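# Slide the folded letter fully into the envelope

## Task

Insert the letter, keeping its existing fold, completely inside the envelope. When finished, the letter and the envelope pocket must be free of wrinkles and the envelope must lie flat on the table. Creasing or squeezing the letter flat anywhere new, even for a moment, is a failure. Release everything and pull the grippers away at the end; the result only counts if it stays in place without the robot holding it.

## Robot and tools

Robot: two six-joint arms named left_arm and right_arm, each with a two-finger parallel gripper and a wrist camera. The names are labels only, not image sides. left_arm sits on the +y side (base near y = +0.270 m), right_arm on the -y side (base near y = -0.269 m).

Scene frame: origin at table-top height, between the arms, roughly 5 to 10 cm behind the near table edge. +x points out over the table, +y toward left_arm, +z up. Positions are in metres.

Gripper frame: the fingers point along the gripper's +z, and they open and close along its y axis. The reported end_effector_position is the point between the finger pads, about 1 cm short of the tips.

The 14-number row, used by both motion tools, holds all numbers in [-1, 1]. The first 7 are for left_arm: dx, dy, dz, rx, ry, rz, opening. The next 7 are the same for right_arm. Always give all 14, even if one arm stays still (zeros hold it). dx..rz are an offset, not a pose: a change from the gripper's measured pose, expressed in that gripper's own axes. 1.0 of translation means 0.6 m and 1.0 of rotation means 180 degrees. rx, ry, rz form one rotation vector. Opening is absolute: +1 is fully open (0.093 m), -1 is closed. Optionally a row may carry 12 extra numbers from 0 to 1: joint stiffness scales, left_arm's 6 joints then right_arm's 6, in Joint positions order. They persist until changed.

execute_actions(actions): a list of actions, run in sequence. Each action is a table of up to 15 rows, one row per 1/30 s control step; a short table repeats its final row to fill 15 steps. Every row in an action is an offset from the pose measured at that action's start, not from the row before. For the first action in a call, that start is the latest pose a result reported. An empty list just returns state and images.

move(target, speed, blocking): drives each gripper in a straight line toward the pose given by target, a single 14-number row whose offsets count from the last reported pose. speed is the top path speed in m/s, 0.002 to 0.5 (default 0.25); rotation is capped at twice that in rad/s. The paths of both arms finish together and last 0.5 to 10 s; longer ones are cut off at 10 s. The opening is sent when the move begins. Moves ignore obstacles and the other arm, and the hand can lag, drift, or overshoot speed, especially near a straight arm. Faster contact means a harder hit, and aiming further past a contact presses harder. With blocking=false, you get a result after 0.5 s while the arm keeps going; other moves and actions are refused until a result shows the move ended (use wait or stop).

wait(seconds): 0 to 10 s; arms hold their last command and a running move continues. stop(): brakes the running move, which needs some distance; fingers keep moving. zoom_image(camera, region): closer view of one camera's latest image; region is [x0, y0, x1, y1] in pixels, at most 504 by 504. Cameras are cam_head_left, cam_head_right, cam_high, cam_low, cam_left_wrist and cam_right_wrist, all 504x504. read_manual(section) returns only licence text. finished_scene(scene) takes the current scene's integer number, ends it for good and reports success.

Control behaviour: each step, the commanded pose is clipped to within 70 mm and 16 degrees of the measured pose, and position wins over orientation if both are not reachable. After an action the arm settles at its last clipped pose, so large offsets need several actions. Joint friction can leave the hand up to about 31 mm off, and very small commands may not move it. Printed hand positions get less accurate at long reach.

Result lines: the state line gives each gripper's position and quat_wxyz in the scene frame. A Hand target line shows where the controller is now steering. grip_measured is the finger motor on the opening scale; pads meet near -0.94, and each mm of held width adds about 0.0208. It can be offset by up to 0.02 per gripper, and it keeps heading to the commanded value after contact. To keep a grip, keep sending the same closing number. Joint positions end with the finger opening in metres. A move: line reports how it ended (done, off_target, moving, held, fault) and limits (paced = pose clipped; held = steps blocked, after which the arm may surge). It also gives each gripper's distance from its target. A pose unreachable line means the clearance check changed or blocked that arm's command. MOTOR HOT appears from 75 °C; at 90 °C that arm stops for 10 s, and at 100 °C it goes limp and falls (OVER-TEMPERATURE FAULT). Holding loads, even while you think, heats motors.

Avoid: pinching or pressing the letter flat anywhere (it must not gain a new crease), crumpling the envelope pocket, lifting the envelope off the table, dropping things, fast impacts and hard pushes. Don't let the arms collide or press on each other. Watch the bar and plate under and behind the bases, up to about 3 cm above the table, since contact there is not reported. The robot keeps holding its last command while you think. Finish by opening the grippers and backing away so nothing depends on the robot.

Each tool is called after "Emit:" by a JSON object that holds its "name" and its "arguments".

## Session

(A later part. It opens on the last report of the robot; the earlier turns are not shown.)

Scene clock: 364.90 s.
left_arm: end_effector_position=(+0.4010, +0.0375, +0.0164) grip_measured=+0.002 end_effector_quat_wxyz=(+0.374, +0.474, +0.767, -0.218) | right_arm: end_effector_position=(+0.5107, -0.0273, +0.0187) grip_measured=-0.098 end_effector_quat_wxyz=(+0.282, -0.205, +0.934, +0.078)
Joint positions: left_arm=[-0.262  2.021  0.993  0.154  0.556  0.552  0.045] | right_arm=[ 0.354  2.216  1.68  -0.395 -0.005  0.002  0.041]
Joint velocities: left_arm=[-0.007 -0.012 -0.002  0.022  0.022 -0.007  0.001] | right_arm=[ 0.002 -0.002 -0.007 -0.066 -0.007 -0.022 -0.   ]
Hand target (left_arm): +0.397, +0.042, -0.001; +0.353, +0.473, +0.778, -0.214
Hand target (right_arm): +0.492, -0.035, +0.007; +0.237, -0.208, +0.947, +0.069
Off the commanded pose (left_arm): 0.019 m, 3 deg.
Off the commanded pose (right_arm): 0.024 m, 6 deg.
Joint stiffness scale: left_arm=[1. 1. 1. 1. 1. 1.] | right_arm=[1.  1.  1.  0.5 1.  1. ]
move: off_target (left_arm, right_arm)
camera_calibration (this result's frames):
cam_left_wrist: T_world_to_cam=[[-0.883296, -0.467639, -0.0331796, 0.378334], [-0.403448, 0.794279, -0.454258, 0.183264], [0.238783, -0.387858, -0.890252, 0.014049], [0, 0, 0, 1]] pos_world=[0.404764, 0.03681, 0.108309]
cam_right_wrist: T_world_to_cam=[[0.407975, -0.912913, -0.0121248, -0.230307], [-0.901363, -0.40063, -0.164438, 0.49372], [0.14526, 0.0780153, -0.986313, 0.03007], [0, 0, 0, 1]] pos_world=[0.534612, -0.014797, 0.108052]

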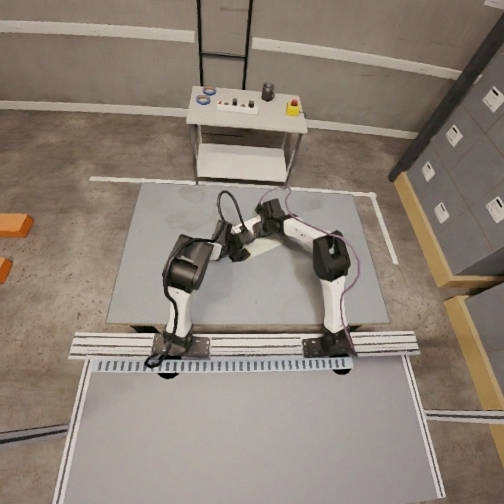

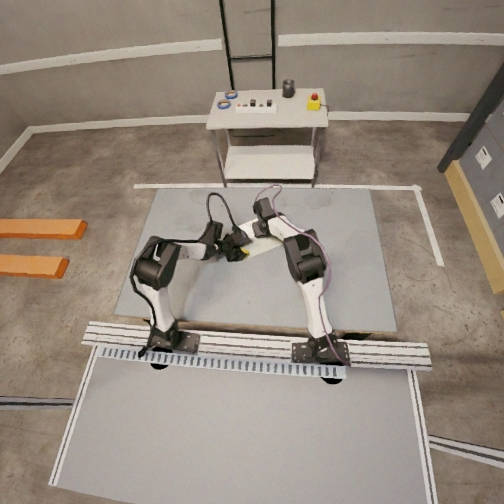

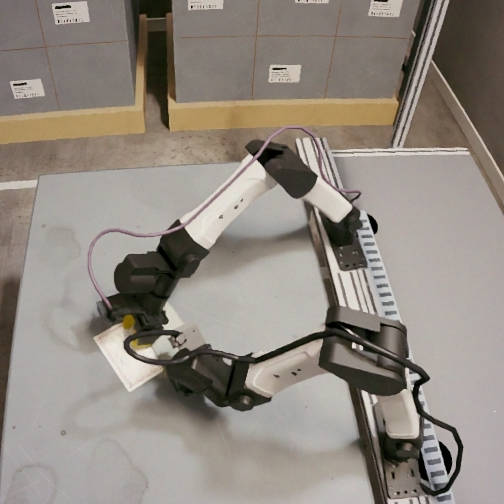

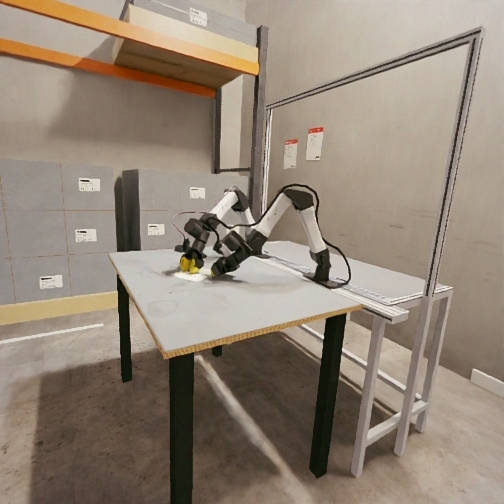

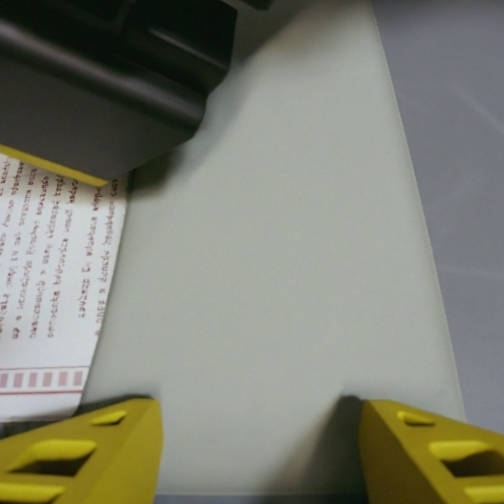

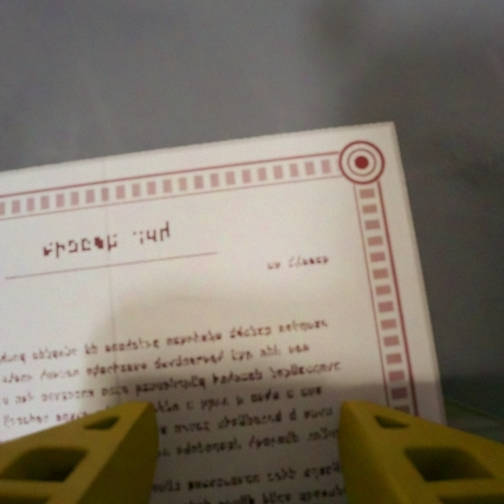

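Emit:
{"name": "execute_actions", "arguments": {"actions": [[[0.030,-0.0035,0.012,0.0026,0.014,-0.0058,0.0, 0.0409,0,-0.0024,0,0.0318,0,-0.1],[0.030,-0.0035,0.012,0.0026,0.014,-0.0058,0.0, 0.0416,0,-0.0029,0,0.0318,0,-0.1],[0.030,-0.0035,0.012,0.0026,0.014,-0.0058,0.0, 0.0422,0,-0.0033,0,0.0318,0,-0.1],[0.030,-0.0035,0.012,0.0026,0.014,-0.0058,0.0, 0.0429,0,-0.0037,0,0.0318,0,-0.1],[0.030,-0.0035,0.012,0.0026,0.014,-0.0058,0.0, 0.0435,0,-0.0042,0,0.0318,0,-0.1],[0.030,-0.0035,0.012,0.0026,0.014,-0.0058,0.0, 0.0442,0,-0.0046,0,0.0318,0,-0.1],[0.030,-0.0035,0.012,0.0026,0.014,-0.0058,0.0, 0.0448,0,-0.005,0,0.0318,0,-0.1],[0.030,-0.0035,0.012,0.0026,0.014,-0.0058,0.0, 0.0455,0,-0.0055,0,0.0318,0,-0.1],[0.030,-0.0035,0.012,0.0026,0.014,-0.0058,0.0, 0.0461,0,-0.0059,0,0.0318,0,-0.1],[0.030,-0.0035,0.012,0.0026,0.014,-0.0058,0.0, 0.0468,0,-0.0064,0,0.0318,0,-0.1],[0.030,-0.0035,0.012,0.0026,0.014,-0.0058,0.0, 0.0474,0,-0.0068,0,0.0318,0,-0.1],[0.030,-0.0035,0.012,0.0026,0.014,-0.0058,0.0, 0.048,0,-0.0072,0,0.0318,0,-0.1],[0.030,-0.0035,0.012,0.0026,0.014,-0.0058,0.0, 0.0487,0,-0.0077,0,0.0318,0,-0.1],[0.030,-0.0035,0.012,0.0026,0.014,-0.0058,0.0, 0.0493,0,-0.0081,0,0.0318,0,-0.1],[0.030,-0.0035,0.012,0.0026,0.014,-0.0058,0.0, 0.05,0,-0.0085,0,0.0318,0,-0.1]]]}}

Scene clock: 377.50 s.
left_arm: end_effector_position=(+0.4010, +0.0375, +0.0164) grip_measured=+0.002 end_effector_quat_wxyz=(+0.374, +0.474, +0.767, -0.218) | right_arm: end_effector_position=(+0.5079, -0.0287, +0.0196) grip_measured=-0.098 end_effector_quat_wxyz=(+0.277, -0.205, +0.936, +0.077)
Joint positions: left_arm=[-0.262  2.021  0.993  0.154  0.556  0.552  0.045] | right_arm=[ 0.354  2.21   1.68  -0.413 -0.005  0.002  0.041]
Joint velocities: left_arm=[-0.002 -0.007 -0.007  0.022 -0.007  0.022 -0.001] | right_arm=[-0.007 -0.027 -0.017 -0.183 -0.007 -0.037 -0.001]
Hand target (left_arm): +0.397, +0.042, -0.001; +0.353, +0.473, +0.778, -0.214
Hand target (right_arm): +0.486, -0.038, +0.007; +0.236, -0.208, +0.947, +0.069
Off the commanded pose (left_arm): 0.019 m, 3 deg.
Off the commanded pose (right_arm): 0.028 m, 5 deg.
Joint stiffness scale: left_arm=[1. 1. 1. 1. 1. 1.] | right_arm=[1.  1.  1.  0.5 1.  1. ]
camera_calibration (this result's frames):
cam_left_wrist: T_world_to_cam=[[-0.883296, -0.467639, -0.0331796, 0.378334], [-0.403448, 0.794279, -0.454258, 0.183264], [0.238783, -0.387858, -0.890252, 0.014049], [0, 0, 0, 1]] pos_world=[0.404764, 0.03681, 0.108309]
cam_right_wrist: T_world_to_cam=[[0.408113, -0.912854, -0.0118915, -0.230452], [-0.902943, -0.401692, -0.152768, 0.491332], [0.134678, 0.073084, -0.988191, 0.036725], [0, 0, 0, 1]] pos_world=[0.532749, -0.0156895, 0.108611]

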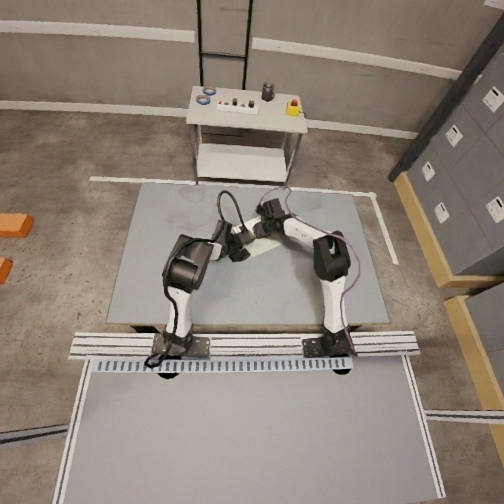

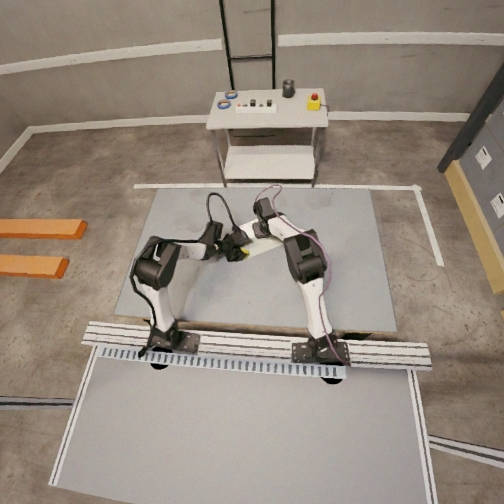

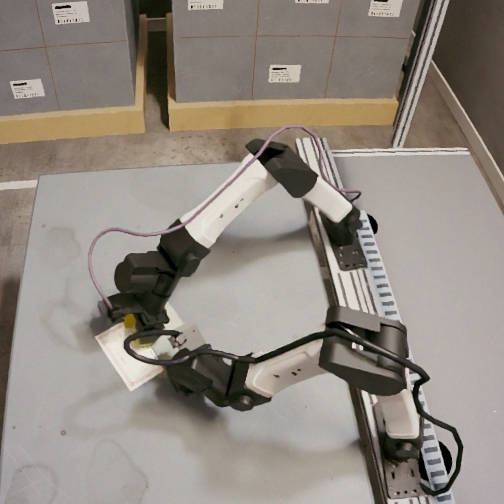

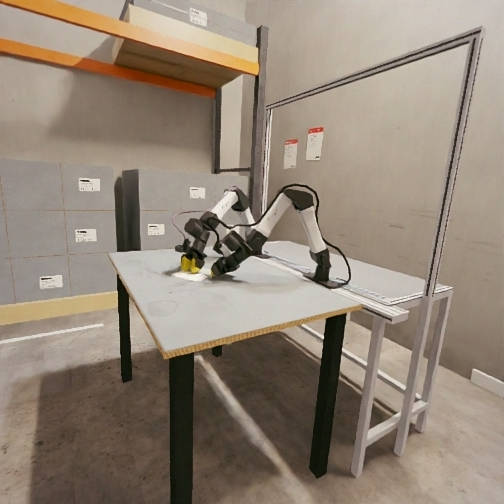

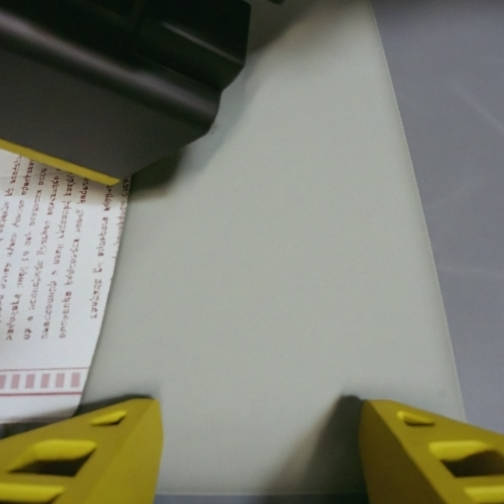

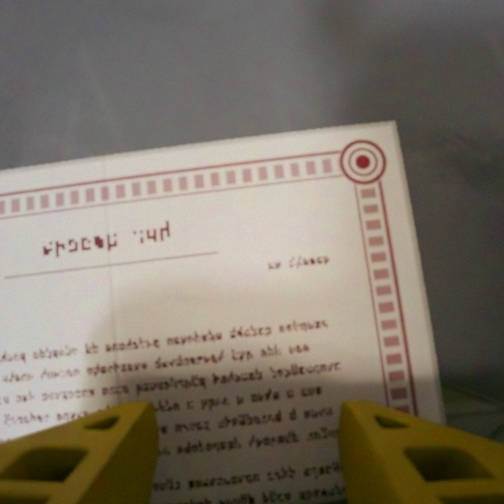

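The letter moves with the fingers now. Let me check the state after settling.

Emit:
{"name": "execute_actions", "arguments": {"actions": []}}

Scene clock: 378.47 s.
left_arm: end_effector_position=(+0.4010, +0.0375, +0.0164) grip_measured=+0.002 end_effector_quat_wxyz=(+0.374, +0.474, +0.767, -0.218) | right_arm: end_effector_position=(+0.5057, -0.0297, +0.0194) grip_measured=-0.098 end_effector_quat_wxyz=(+0.272, -0.206, +0.937, +0.076)
Joint positions: left_arm=[-0.262  2.021  0.993  0.154  0.556  0.552  0.045] | right_arm=[ 0.354  2.208  1.68  -0.426 -0.005  0.002  0.041]
Joint velocities: left_arm=[-0.012  0.002  0.002  0.037  0.007  0.007 -0.001] | right_arm=[ 0.002  0.007 -0.012 -0.022  0.022 -0.051 -0.   ]
Hand target (left_arm): +0.397, +0.042, -0.001; +0.353, +0.473, +0.778, -0.214
Hand target (right_arm): +0.486, -0.038, +0.007; +0.236, -0.208, +0.947, +0.069
Off the commanded pose (left_arm): 0.019 m, 3 deg.
Off the commanded pose (right_arm): 0.026 m, 4 deg.
Joint stiffness scale: left_arm=[1. 1. 1. 1. 1. 1.] | right_arm=[1.  1.  1.  0.5 1.  1. ]
camera_calibration (this result's frames):
cam_left_wrist: T_world_to_cam=[[-0.883296, -0.467639, -0.0331796, 0.378334], [-0.403448, 0.794279, -0.454258, 0.183264], [0.238783, -0.387858, -0.890252, 0.014049], [0, 0, 0, 1]] pos_world=[0.404764, 0.03681, 0.108309]
cam_right_wrist: T_world_to_cam=[[0.408235, -0.912802, -0.0116898, -0.230561], [-0.904216, -0.402569, -0.142587, 0.489321], [0.125448, 0.068779, -0.989713, 0.0413864], [0, 0, 0, 1]] pos_world=[0.531383, -0.0163174, 0.108036]

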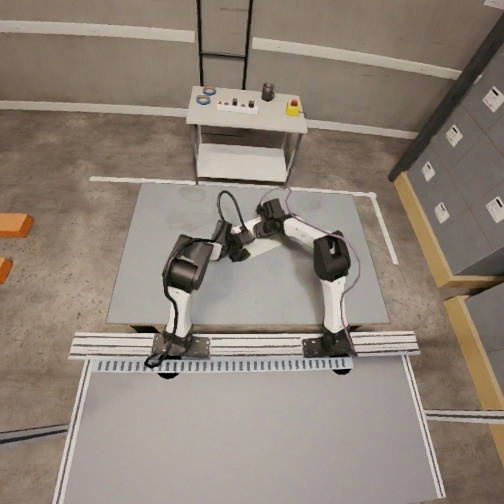

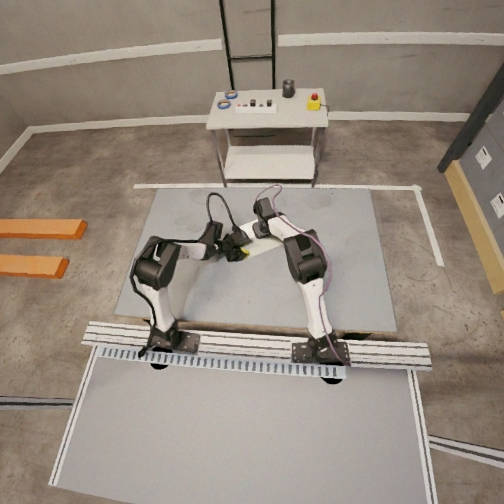

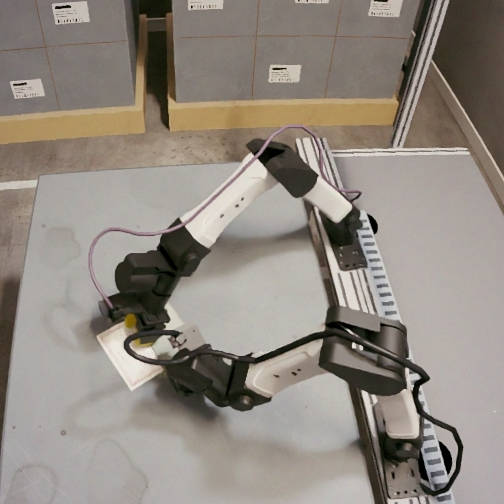

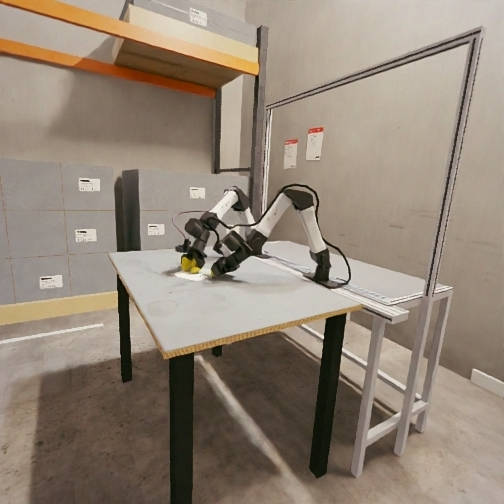

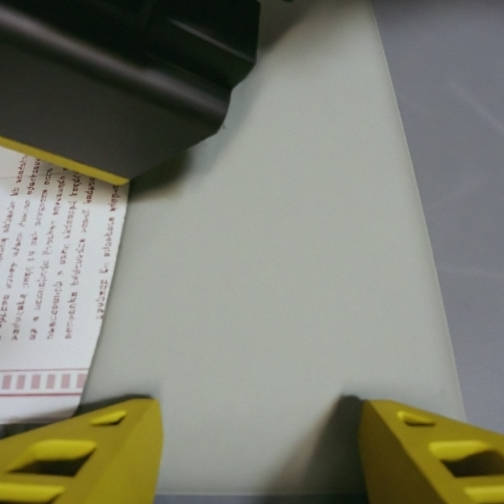

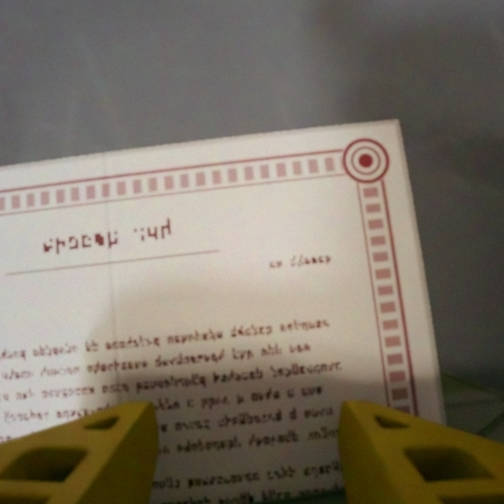

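Emit:
{"name": "move", "arguments": {"target": [0.030,-0.0035,0.012,0.0026,0.014,-0.0058,0.0, -0.0403, 0, -0.002, 0, -0.0318, 0, -0.1, 1, 1, 1, 1, 1, 1, 1, 1, 1, 1, 1, 1], "speed": 0.12}}

Scene clock: 409.93 s.
left_arm: end_effector_position=(+0.4010, +0.0375, +0.0164) grip_measured=+0.002 end_effector_quat_wxyz=(+0.374, +0.474, +0.767, -0.218) | right_arm: end_effector_position=(+0.5227, -0.0221, +0.0327) grip_measured=-0.098 end_effector_quat_wxyz=(+0.316, -0.202, +0.923, +0.086)
Joint positions: left_arm=[-0.262  2.021  0.993  0.154  0.556  0.552  0.045] | right_arm=[ 0.354  2.208  1.68  -0.332 -0.005  0.002  0.041]
Joint velocities: left_arm=[-0.017  0.022 -0.022  0.081 -0.007  0.022  0.   ] | right_arm=[-0.002 -0.002  0.007  0.007 -0.051 -0.037  0.001]
Hand target (left_arm): +0.397, +0.042, -0.001; +0.353, +0.473, +0.778, -0.214
Hand target (right_arm): +0.524, -0.022, +0.033; +0.319, -0.202, +0.922, +0.086
Off the commanded pose (left_arm): 0.019 m, 3 deg.
Off the commanded pose (right_arm): 0.001 m, 0 deg.
Joint stiffness scale: left_arm=[1. 1. 1. 1. 1. 1.] | right_arm=[1. 1. 1. 1. 1. 1.]
move: off_target (left_arm)
camera_calibration (this result's frames):
cam_left_wrist: T_world_to_cam=[[-0.883296, -0.467639, -0.0331796, 0.378334], [-0.403448, 0.794279, -0.454258, 0.183264], [0.238783, -0.387858, -0.890252, 0.014049], [0, 0, 0, 1]] pos_world=[0.404764, 0.03681, 0.108309]
cam_right_wrist: T_world_to_cam=[[0.407185, -0.913245, -0.0135915, -0.229768], [-0.888962, -0.392855, -0.235397, 0.504966], [0.209636, 0.107933, -0.971804, 0.00816653], [0, 0, 0, 1]] pos_world=[0.540742, -0.0123371, 0.123681]

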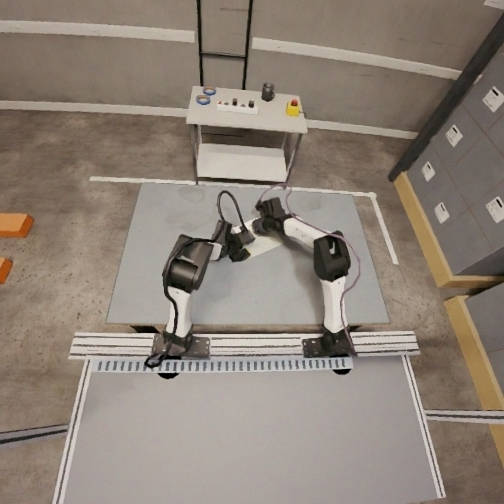

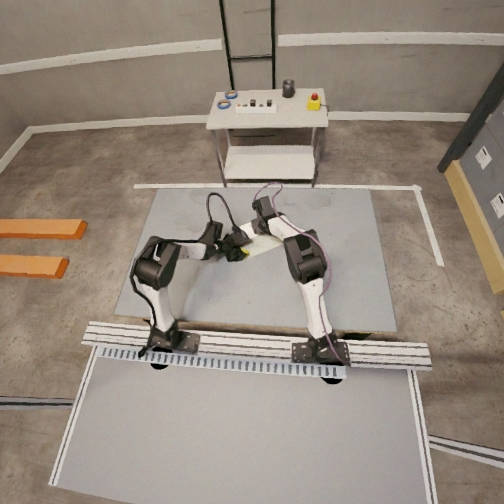

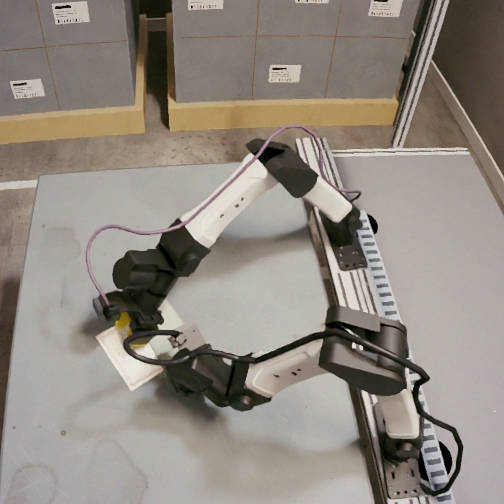

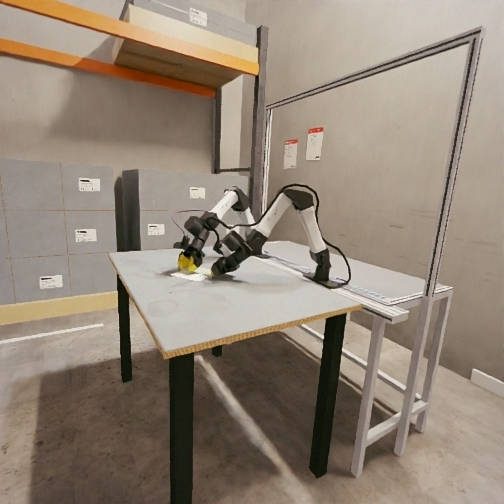

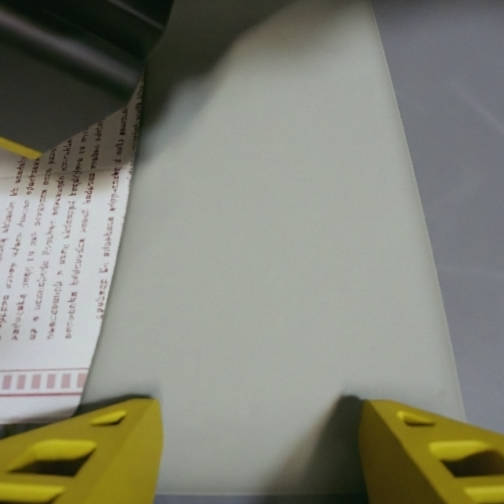

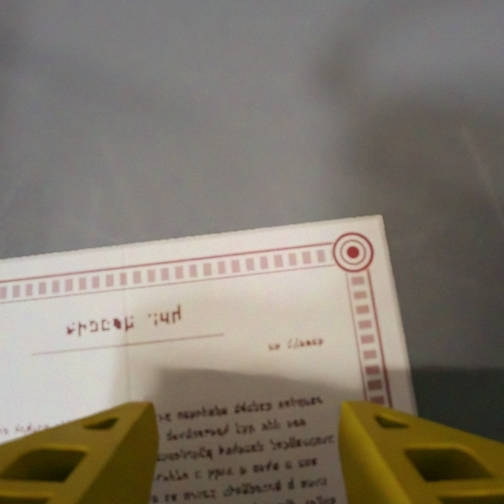

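Emit:
{"name": "move", "arguments": {"target": [0.030,-0.0035,0.012,0.0026,0.014,-0.0058,0.0, -0.0468, 0.0613, 0.0472, -0.0138, -0.0143, -0.0175, 0.4], "speed": 0.08}}

Scene clock: 419.30 s.
left_arm: end_effector_position=(+0.4010, +0.0375, +0.0164) grip_measured=+0.002 end_effector_quat_wxyz=(+0.374, +0.474, +0.767, -0.218) | right_arm: end_effector_position=(+0.5460, +0.0214, +0.0342) grip_measured=+0.398 end_effector_quat_wxyz=(+0.342, -0.222, +0.907, +0.101)
Joint positions: left_arm=[-0.262  2.021  0.993  0.154  0.556  0.552  0.045] | right_arm=[ 0.402  2.335  1.866 -0.329 -0.005 -0.     0.064]
Joint velocities: left_arm=[ 0.007 -0.012  0.002 -0.066  0.022 -0.051 -0.   ] | right_arm=[ 0.007 -0.017 -0.002 -0.037  0.007 -0.066 -0.   ]
Hand target (left_arm): +0.397, +0.042, -0.001; +0.353, +0.473, +0.778, -0.214
Hand target (right_arm): +0.543, +0.028, +0.029; +0.335, -0.232, +0.908, +0.102
Off the commanded pose (left_arm): 0.019 m, 3 deg.
Off the commanded pose (right_arm): 0.009 m, 1 deg.
Joint stiffness scale: left_arm=[1. 1. 1. 1. 1. 1.] | right_arm=[1. 1. 1. 1. 1. 1.]
move: off_target (left_arm)
camera_calibration (this result's frames):
cam_left_wrist: T_world_to_cam=[[-0.883296, -0.467639, -0.0331796, 0.378334], [-0.403448, 0.794279, -0.454258, 0.183264], [0.238783, -0.387858, -0.890252, 0.014049], [0, 0, 0, 1]] pos_world=[0.404764, 0.03681, 0.108309]
cam_right_wrist: T_world_to_cam=[[0.451416, -0.892184, -0.0152315, -0.224079], [-0.854579, -0.427351, -0.295069, 0.527067], [0.256746, 0.146215, -0.955355, -0.027026], [0, 0, 0, 1]] pos_world=[0.558512, 0.0292748, 0.126289]

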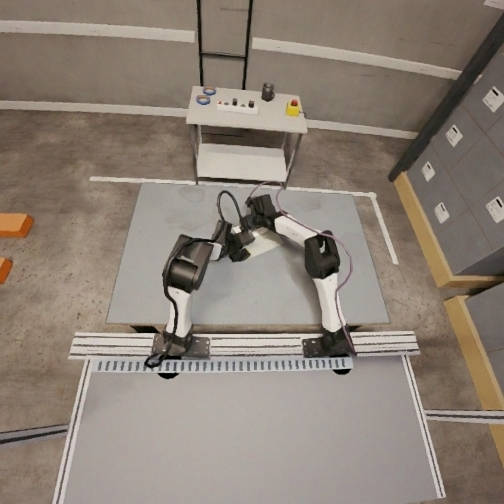

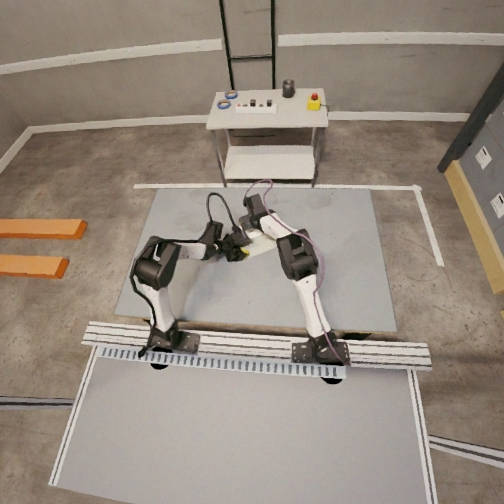

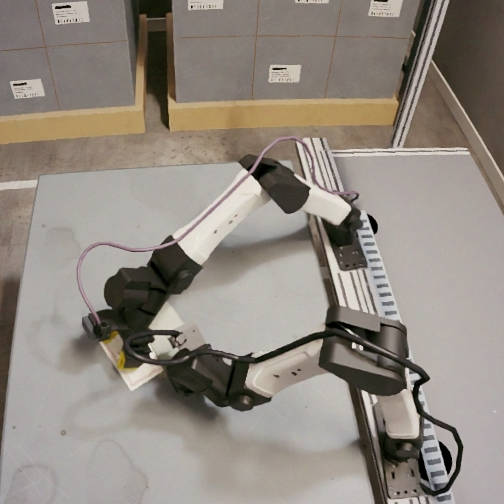

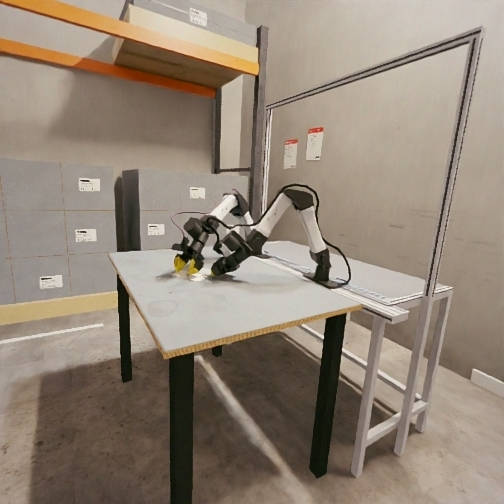

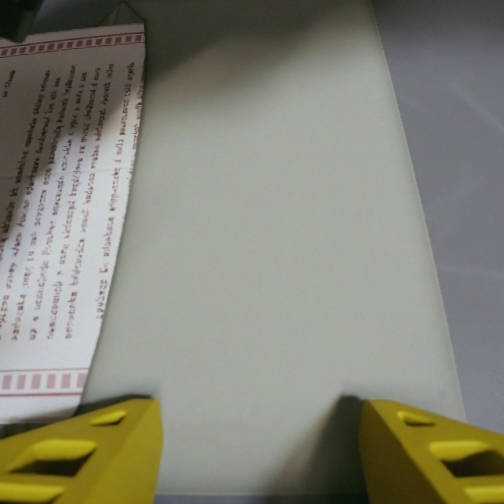

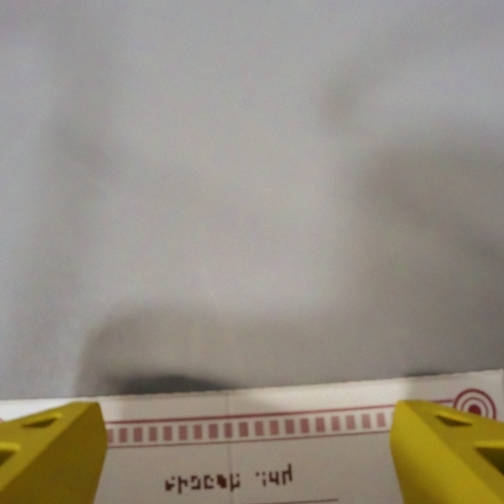

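Emit:
{"name": "execute_actions", "arguments": {"actions": []}}

Scene clock: 434.23 s.
left_arm: end_effector_position=(+0.4010, +0.0375, +0.0164) grip_measured=+0.002 end_effector_quat_wxyz=(+0.374, +0.474, +0.767, -0.218) | right_arm: end_effector_position=(+0.5460, +0.0214, +0.0343) grip_measured=+0.398 end_effector_quat_wxyz=(+0.342, -0.222, +0.907, +0.101)
Joint positions: left_arm=[-0.262  2.021  0.993  0.154  0.556  0.552  0.045] | right_arm=[ 0.402  2.335  1.866 -0.329 -0.005 -0.001  0.064]
Joint velocities: left_arm=[ 0.002 -0.007  0.002  0.051 -0.022 -0.007 -0.001] | right_arm=[ 0.012 -0.007 -0.002 -0.007 -0.022  0.037 -0.   ]
Hand target (left_arm): +0.397, +0.042, -0.001; +0.353, +0.473, +0.778, -0.214
Hand target (right_arm): +0.543, +0.028, +0.029; +0.335, -0.232, +0.908, +0.101
Off the commanded pose (left_arm): 0.019 m, 3 deg.
Off the commanded pose (right_arm): 0.009 m, 1 deg.
Joint stiffness scale: left_arm=[1. 1. 1. 1. 1. 1.] | right_arm=[1. 1. 1. 1. 1. 1.]
camera_calibration (this result's frames):
cam_left_wrist: T_world_to_cam=[[-0.883296, -0.467639, -0.0331796, 0.378334], [-0.403448, 0.794279, -0.454258, 0.183264], [0.238783, -0.387858, -0.890252, 0.014049], [0, 0, 0, 1]] pos_world=[0.404764, 0.03681, 0.108309]
cam_right_wrist: T_world_to_cam=[[0.451667, -0.892061, -0.014985, -0.224228], [-0.854325, -0.427598, -0.295448, 0.527083], [0.25715, 0.146246, -0.955241, -0.0271317], [0, 0, 0, 1]] pos_world=[0.558553, 0.0293229, 0.126448]

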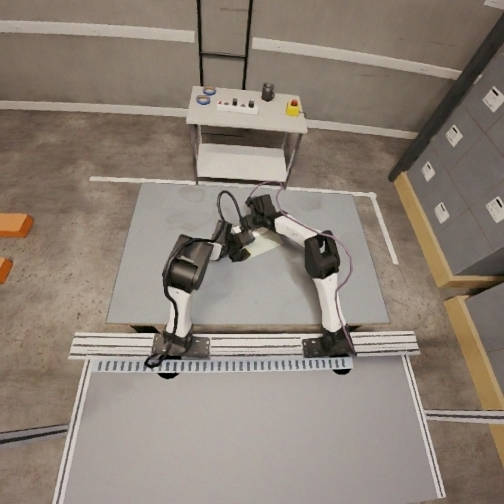

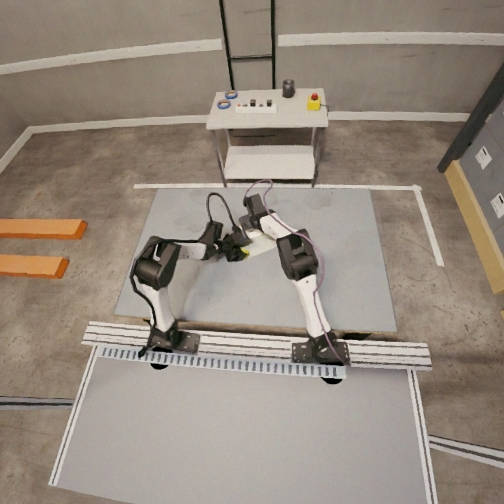

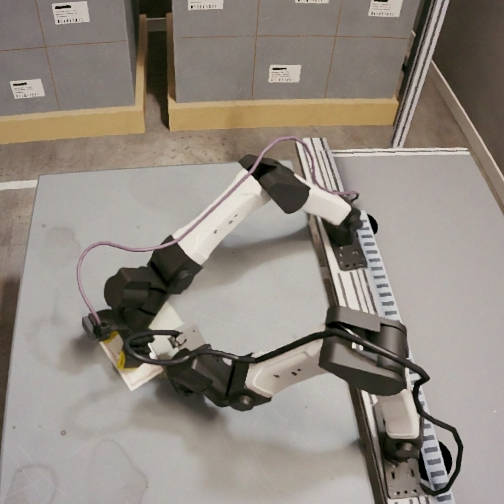

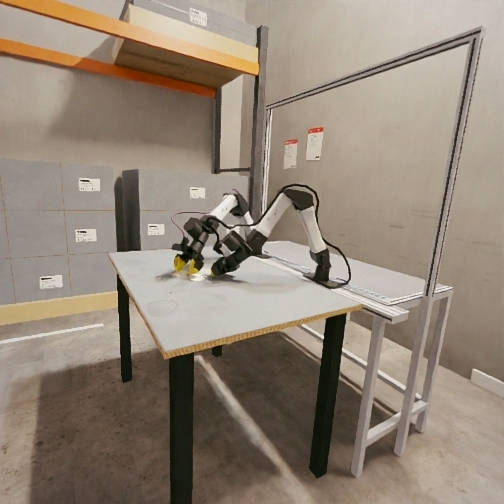

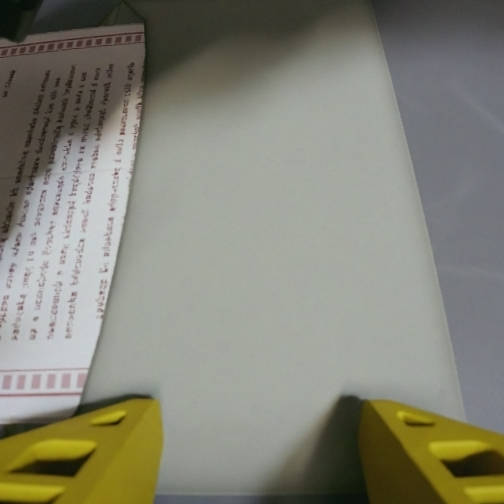

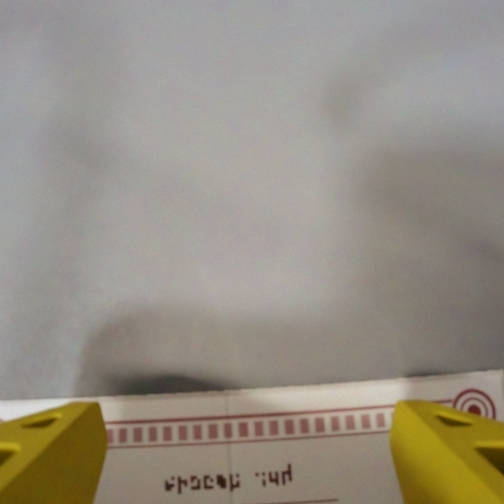

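Emit:
{"name": "move", "arguments": {"target": [0.030,-0.0035,0.012,0.0026,0.014,-0.0058,0.0, 0.080,0,-0.008,0,0.064,0,0.4, 1,1,1,1,1,1, 1,1,1,0.5,1,1], "speed": 0.07}}

Scene clock: 443.83 s.
left_arm: end_effector_position=(+0.4010, +0.0375, +0.0164) grip_measured=+0.002 end_effector_quat_wxyz=(+0.374, +0.474, +0.767, -0.218) | right_arm: end_effector_position=(+0.5303, +0.0135, +0.0200) grip_measured=+0.398 end_effector_quat_wxyz=(+0.299, -0.226, +0.922, +0.090)
Joint positions: left_arm=[-0.262  2.021  0.993  0.154  0.556  0.552  0.045] | right_arm=[ 0.402  2.335  1.866 -0.423 -0.005 -0.001  0.064]
Joint velocities: left_arm=[-0.012  0.002  0.002 -0.007 -0.022 -0.095 -0.   ] | right_arm=[-0.007 -0.017 -0.007  0.095 -0.081  0.007  0.001]
Hand target (left_arm): +0.397, +0.042, -0.001; +0.353, +0.473, +0.778, -0.214
Hand target (right_arm): +0.512, +0.005, +0.007; +0.251, -0.230, +0.937, +0.079
Off the commanded pose (left_arm): 0.019 m, 3 deg.
Off the commanded pose (right_arm): 0.026 m, 6 deg.
Joint stiffness scale: left_arm=[1. 1. 1. 1. 1. 1.] | right_arm=[1.  1.  1.  0.5 1.  1. ]
move: off_target (left_arm, right_arm)
camera_calibration (this result's frames):
cam_left_wrist: T_world_to_cam=[[-0.883296, -0.467639, -0.0331796, 0.378334], [-0.403448, 0.794279, -0.454258, 0.183264], [0.238783, -0.387858, -0.890252, 0.014049], [0, 0, 0, 1]] pos_world=[0.404764, 0.03681, 0.108309]
cam_right_wrist: T_world_to_cam=[[0.45274, -0.891544, -0.0132537, -0.225005], [-0.873971, -0.440773, -0.204681, 0.514762], [0.176641, 0.104251, -0.978739, 0.00812334], [0, 0, 0, 1]] pos_world=[0.55032, 0.0254446, 0.110331]

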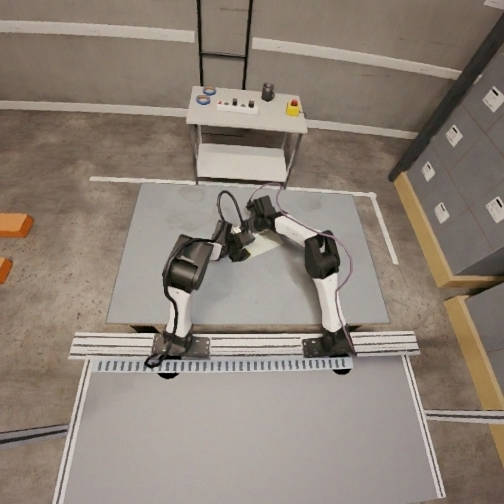

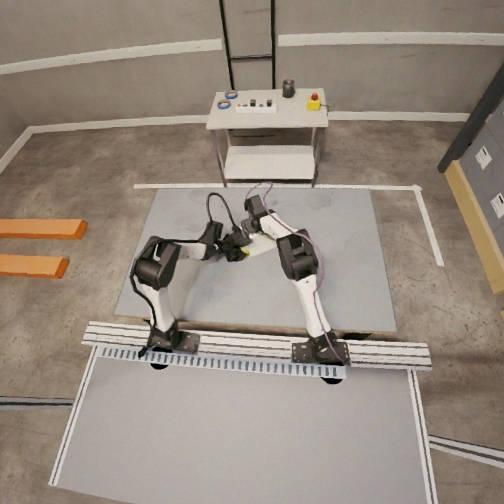

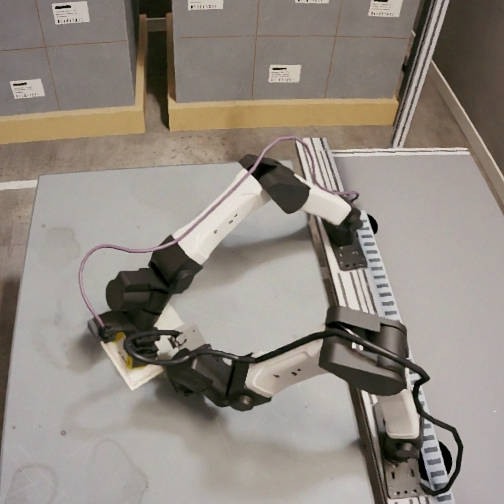

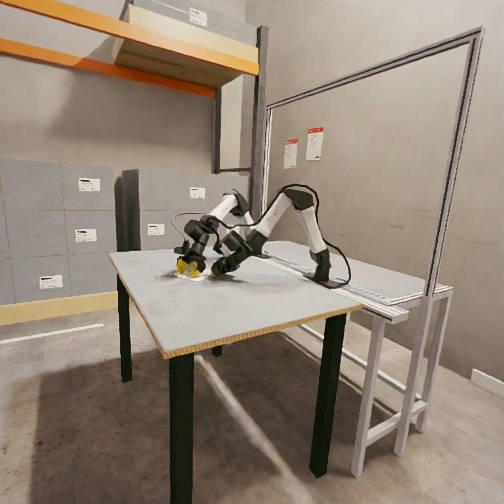

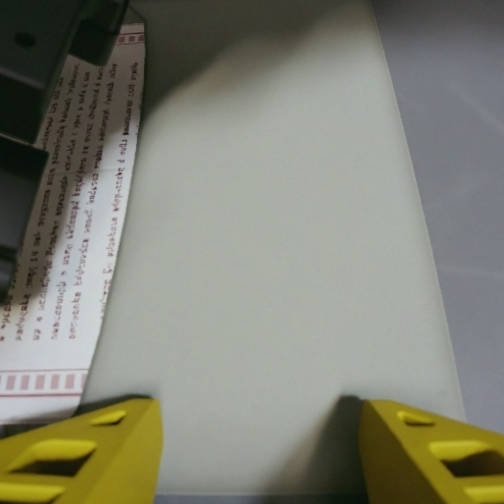

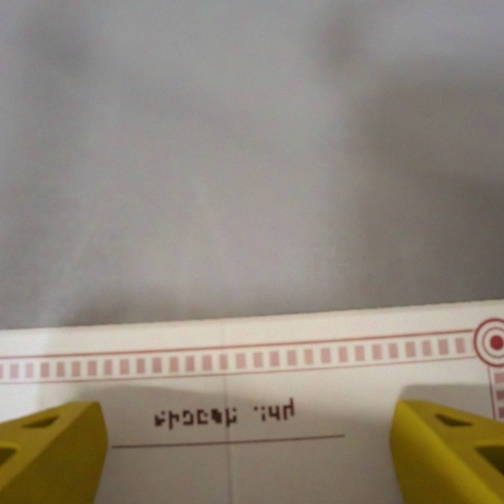

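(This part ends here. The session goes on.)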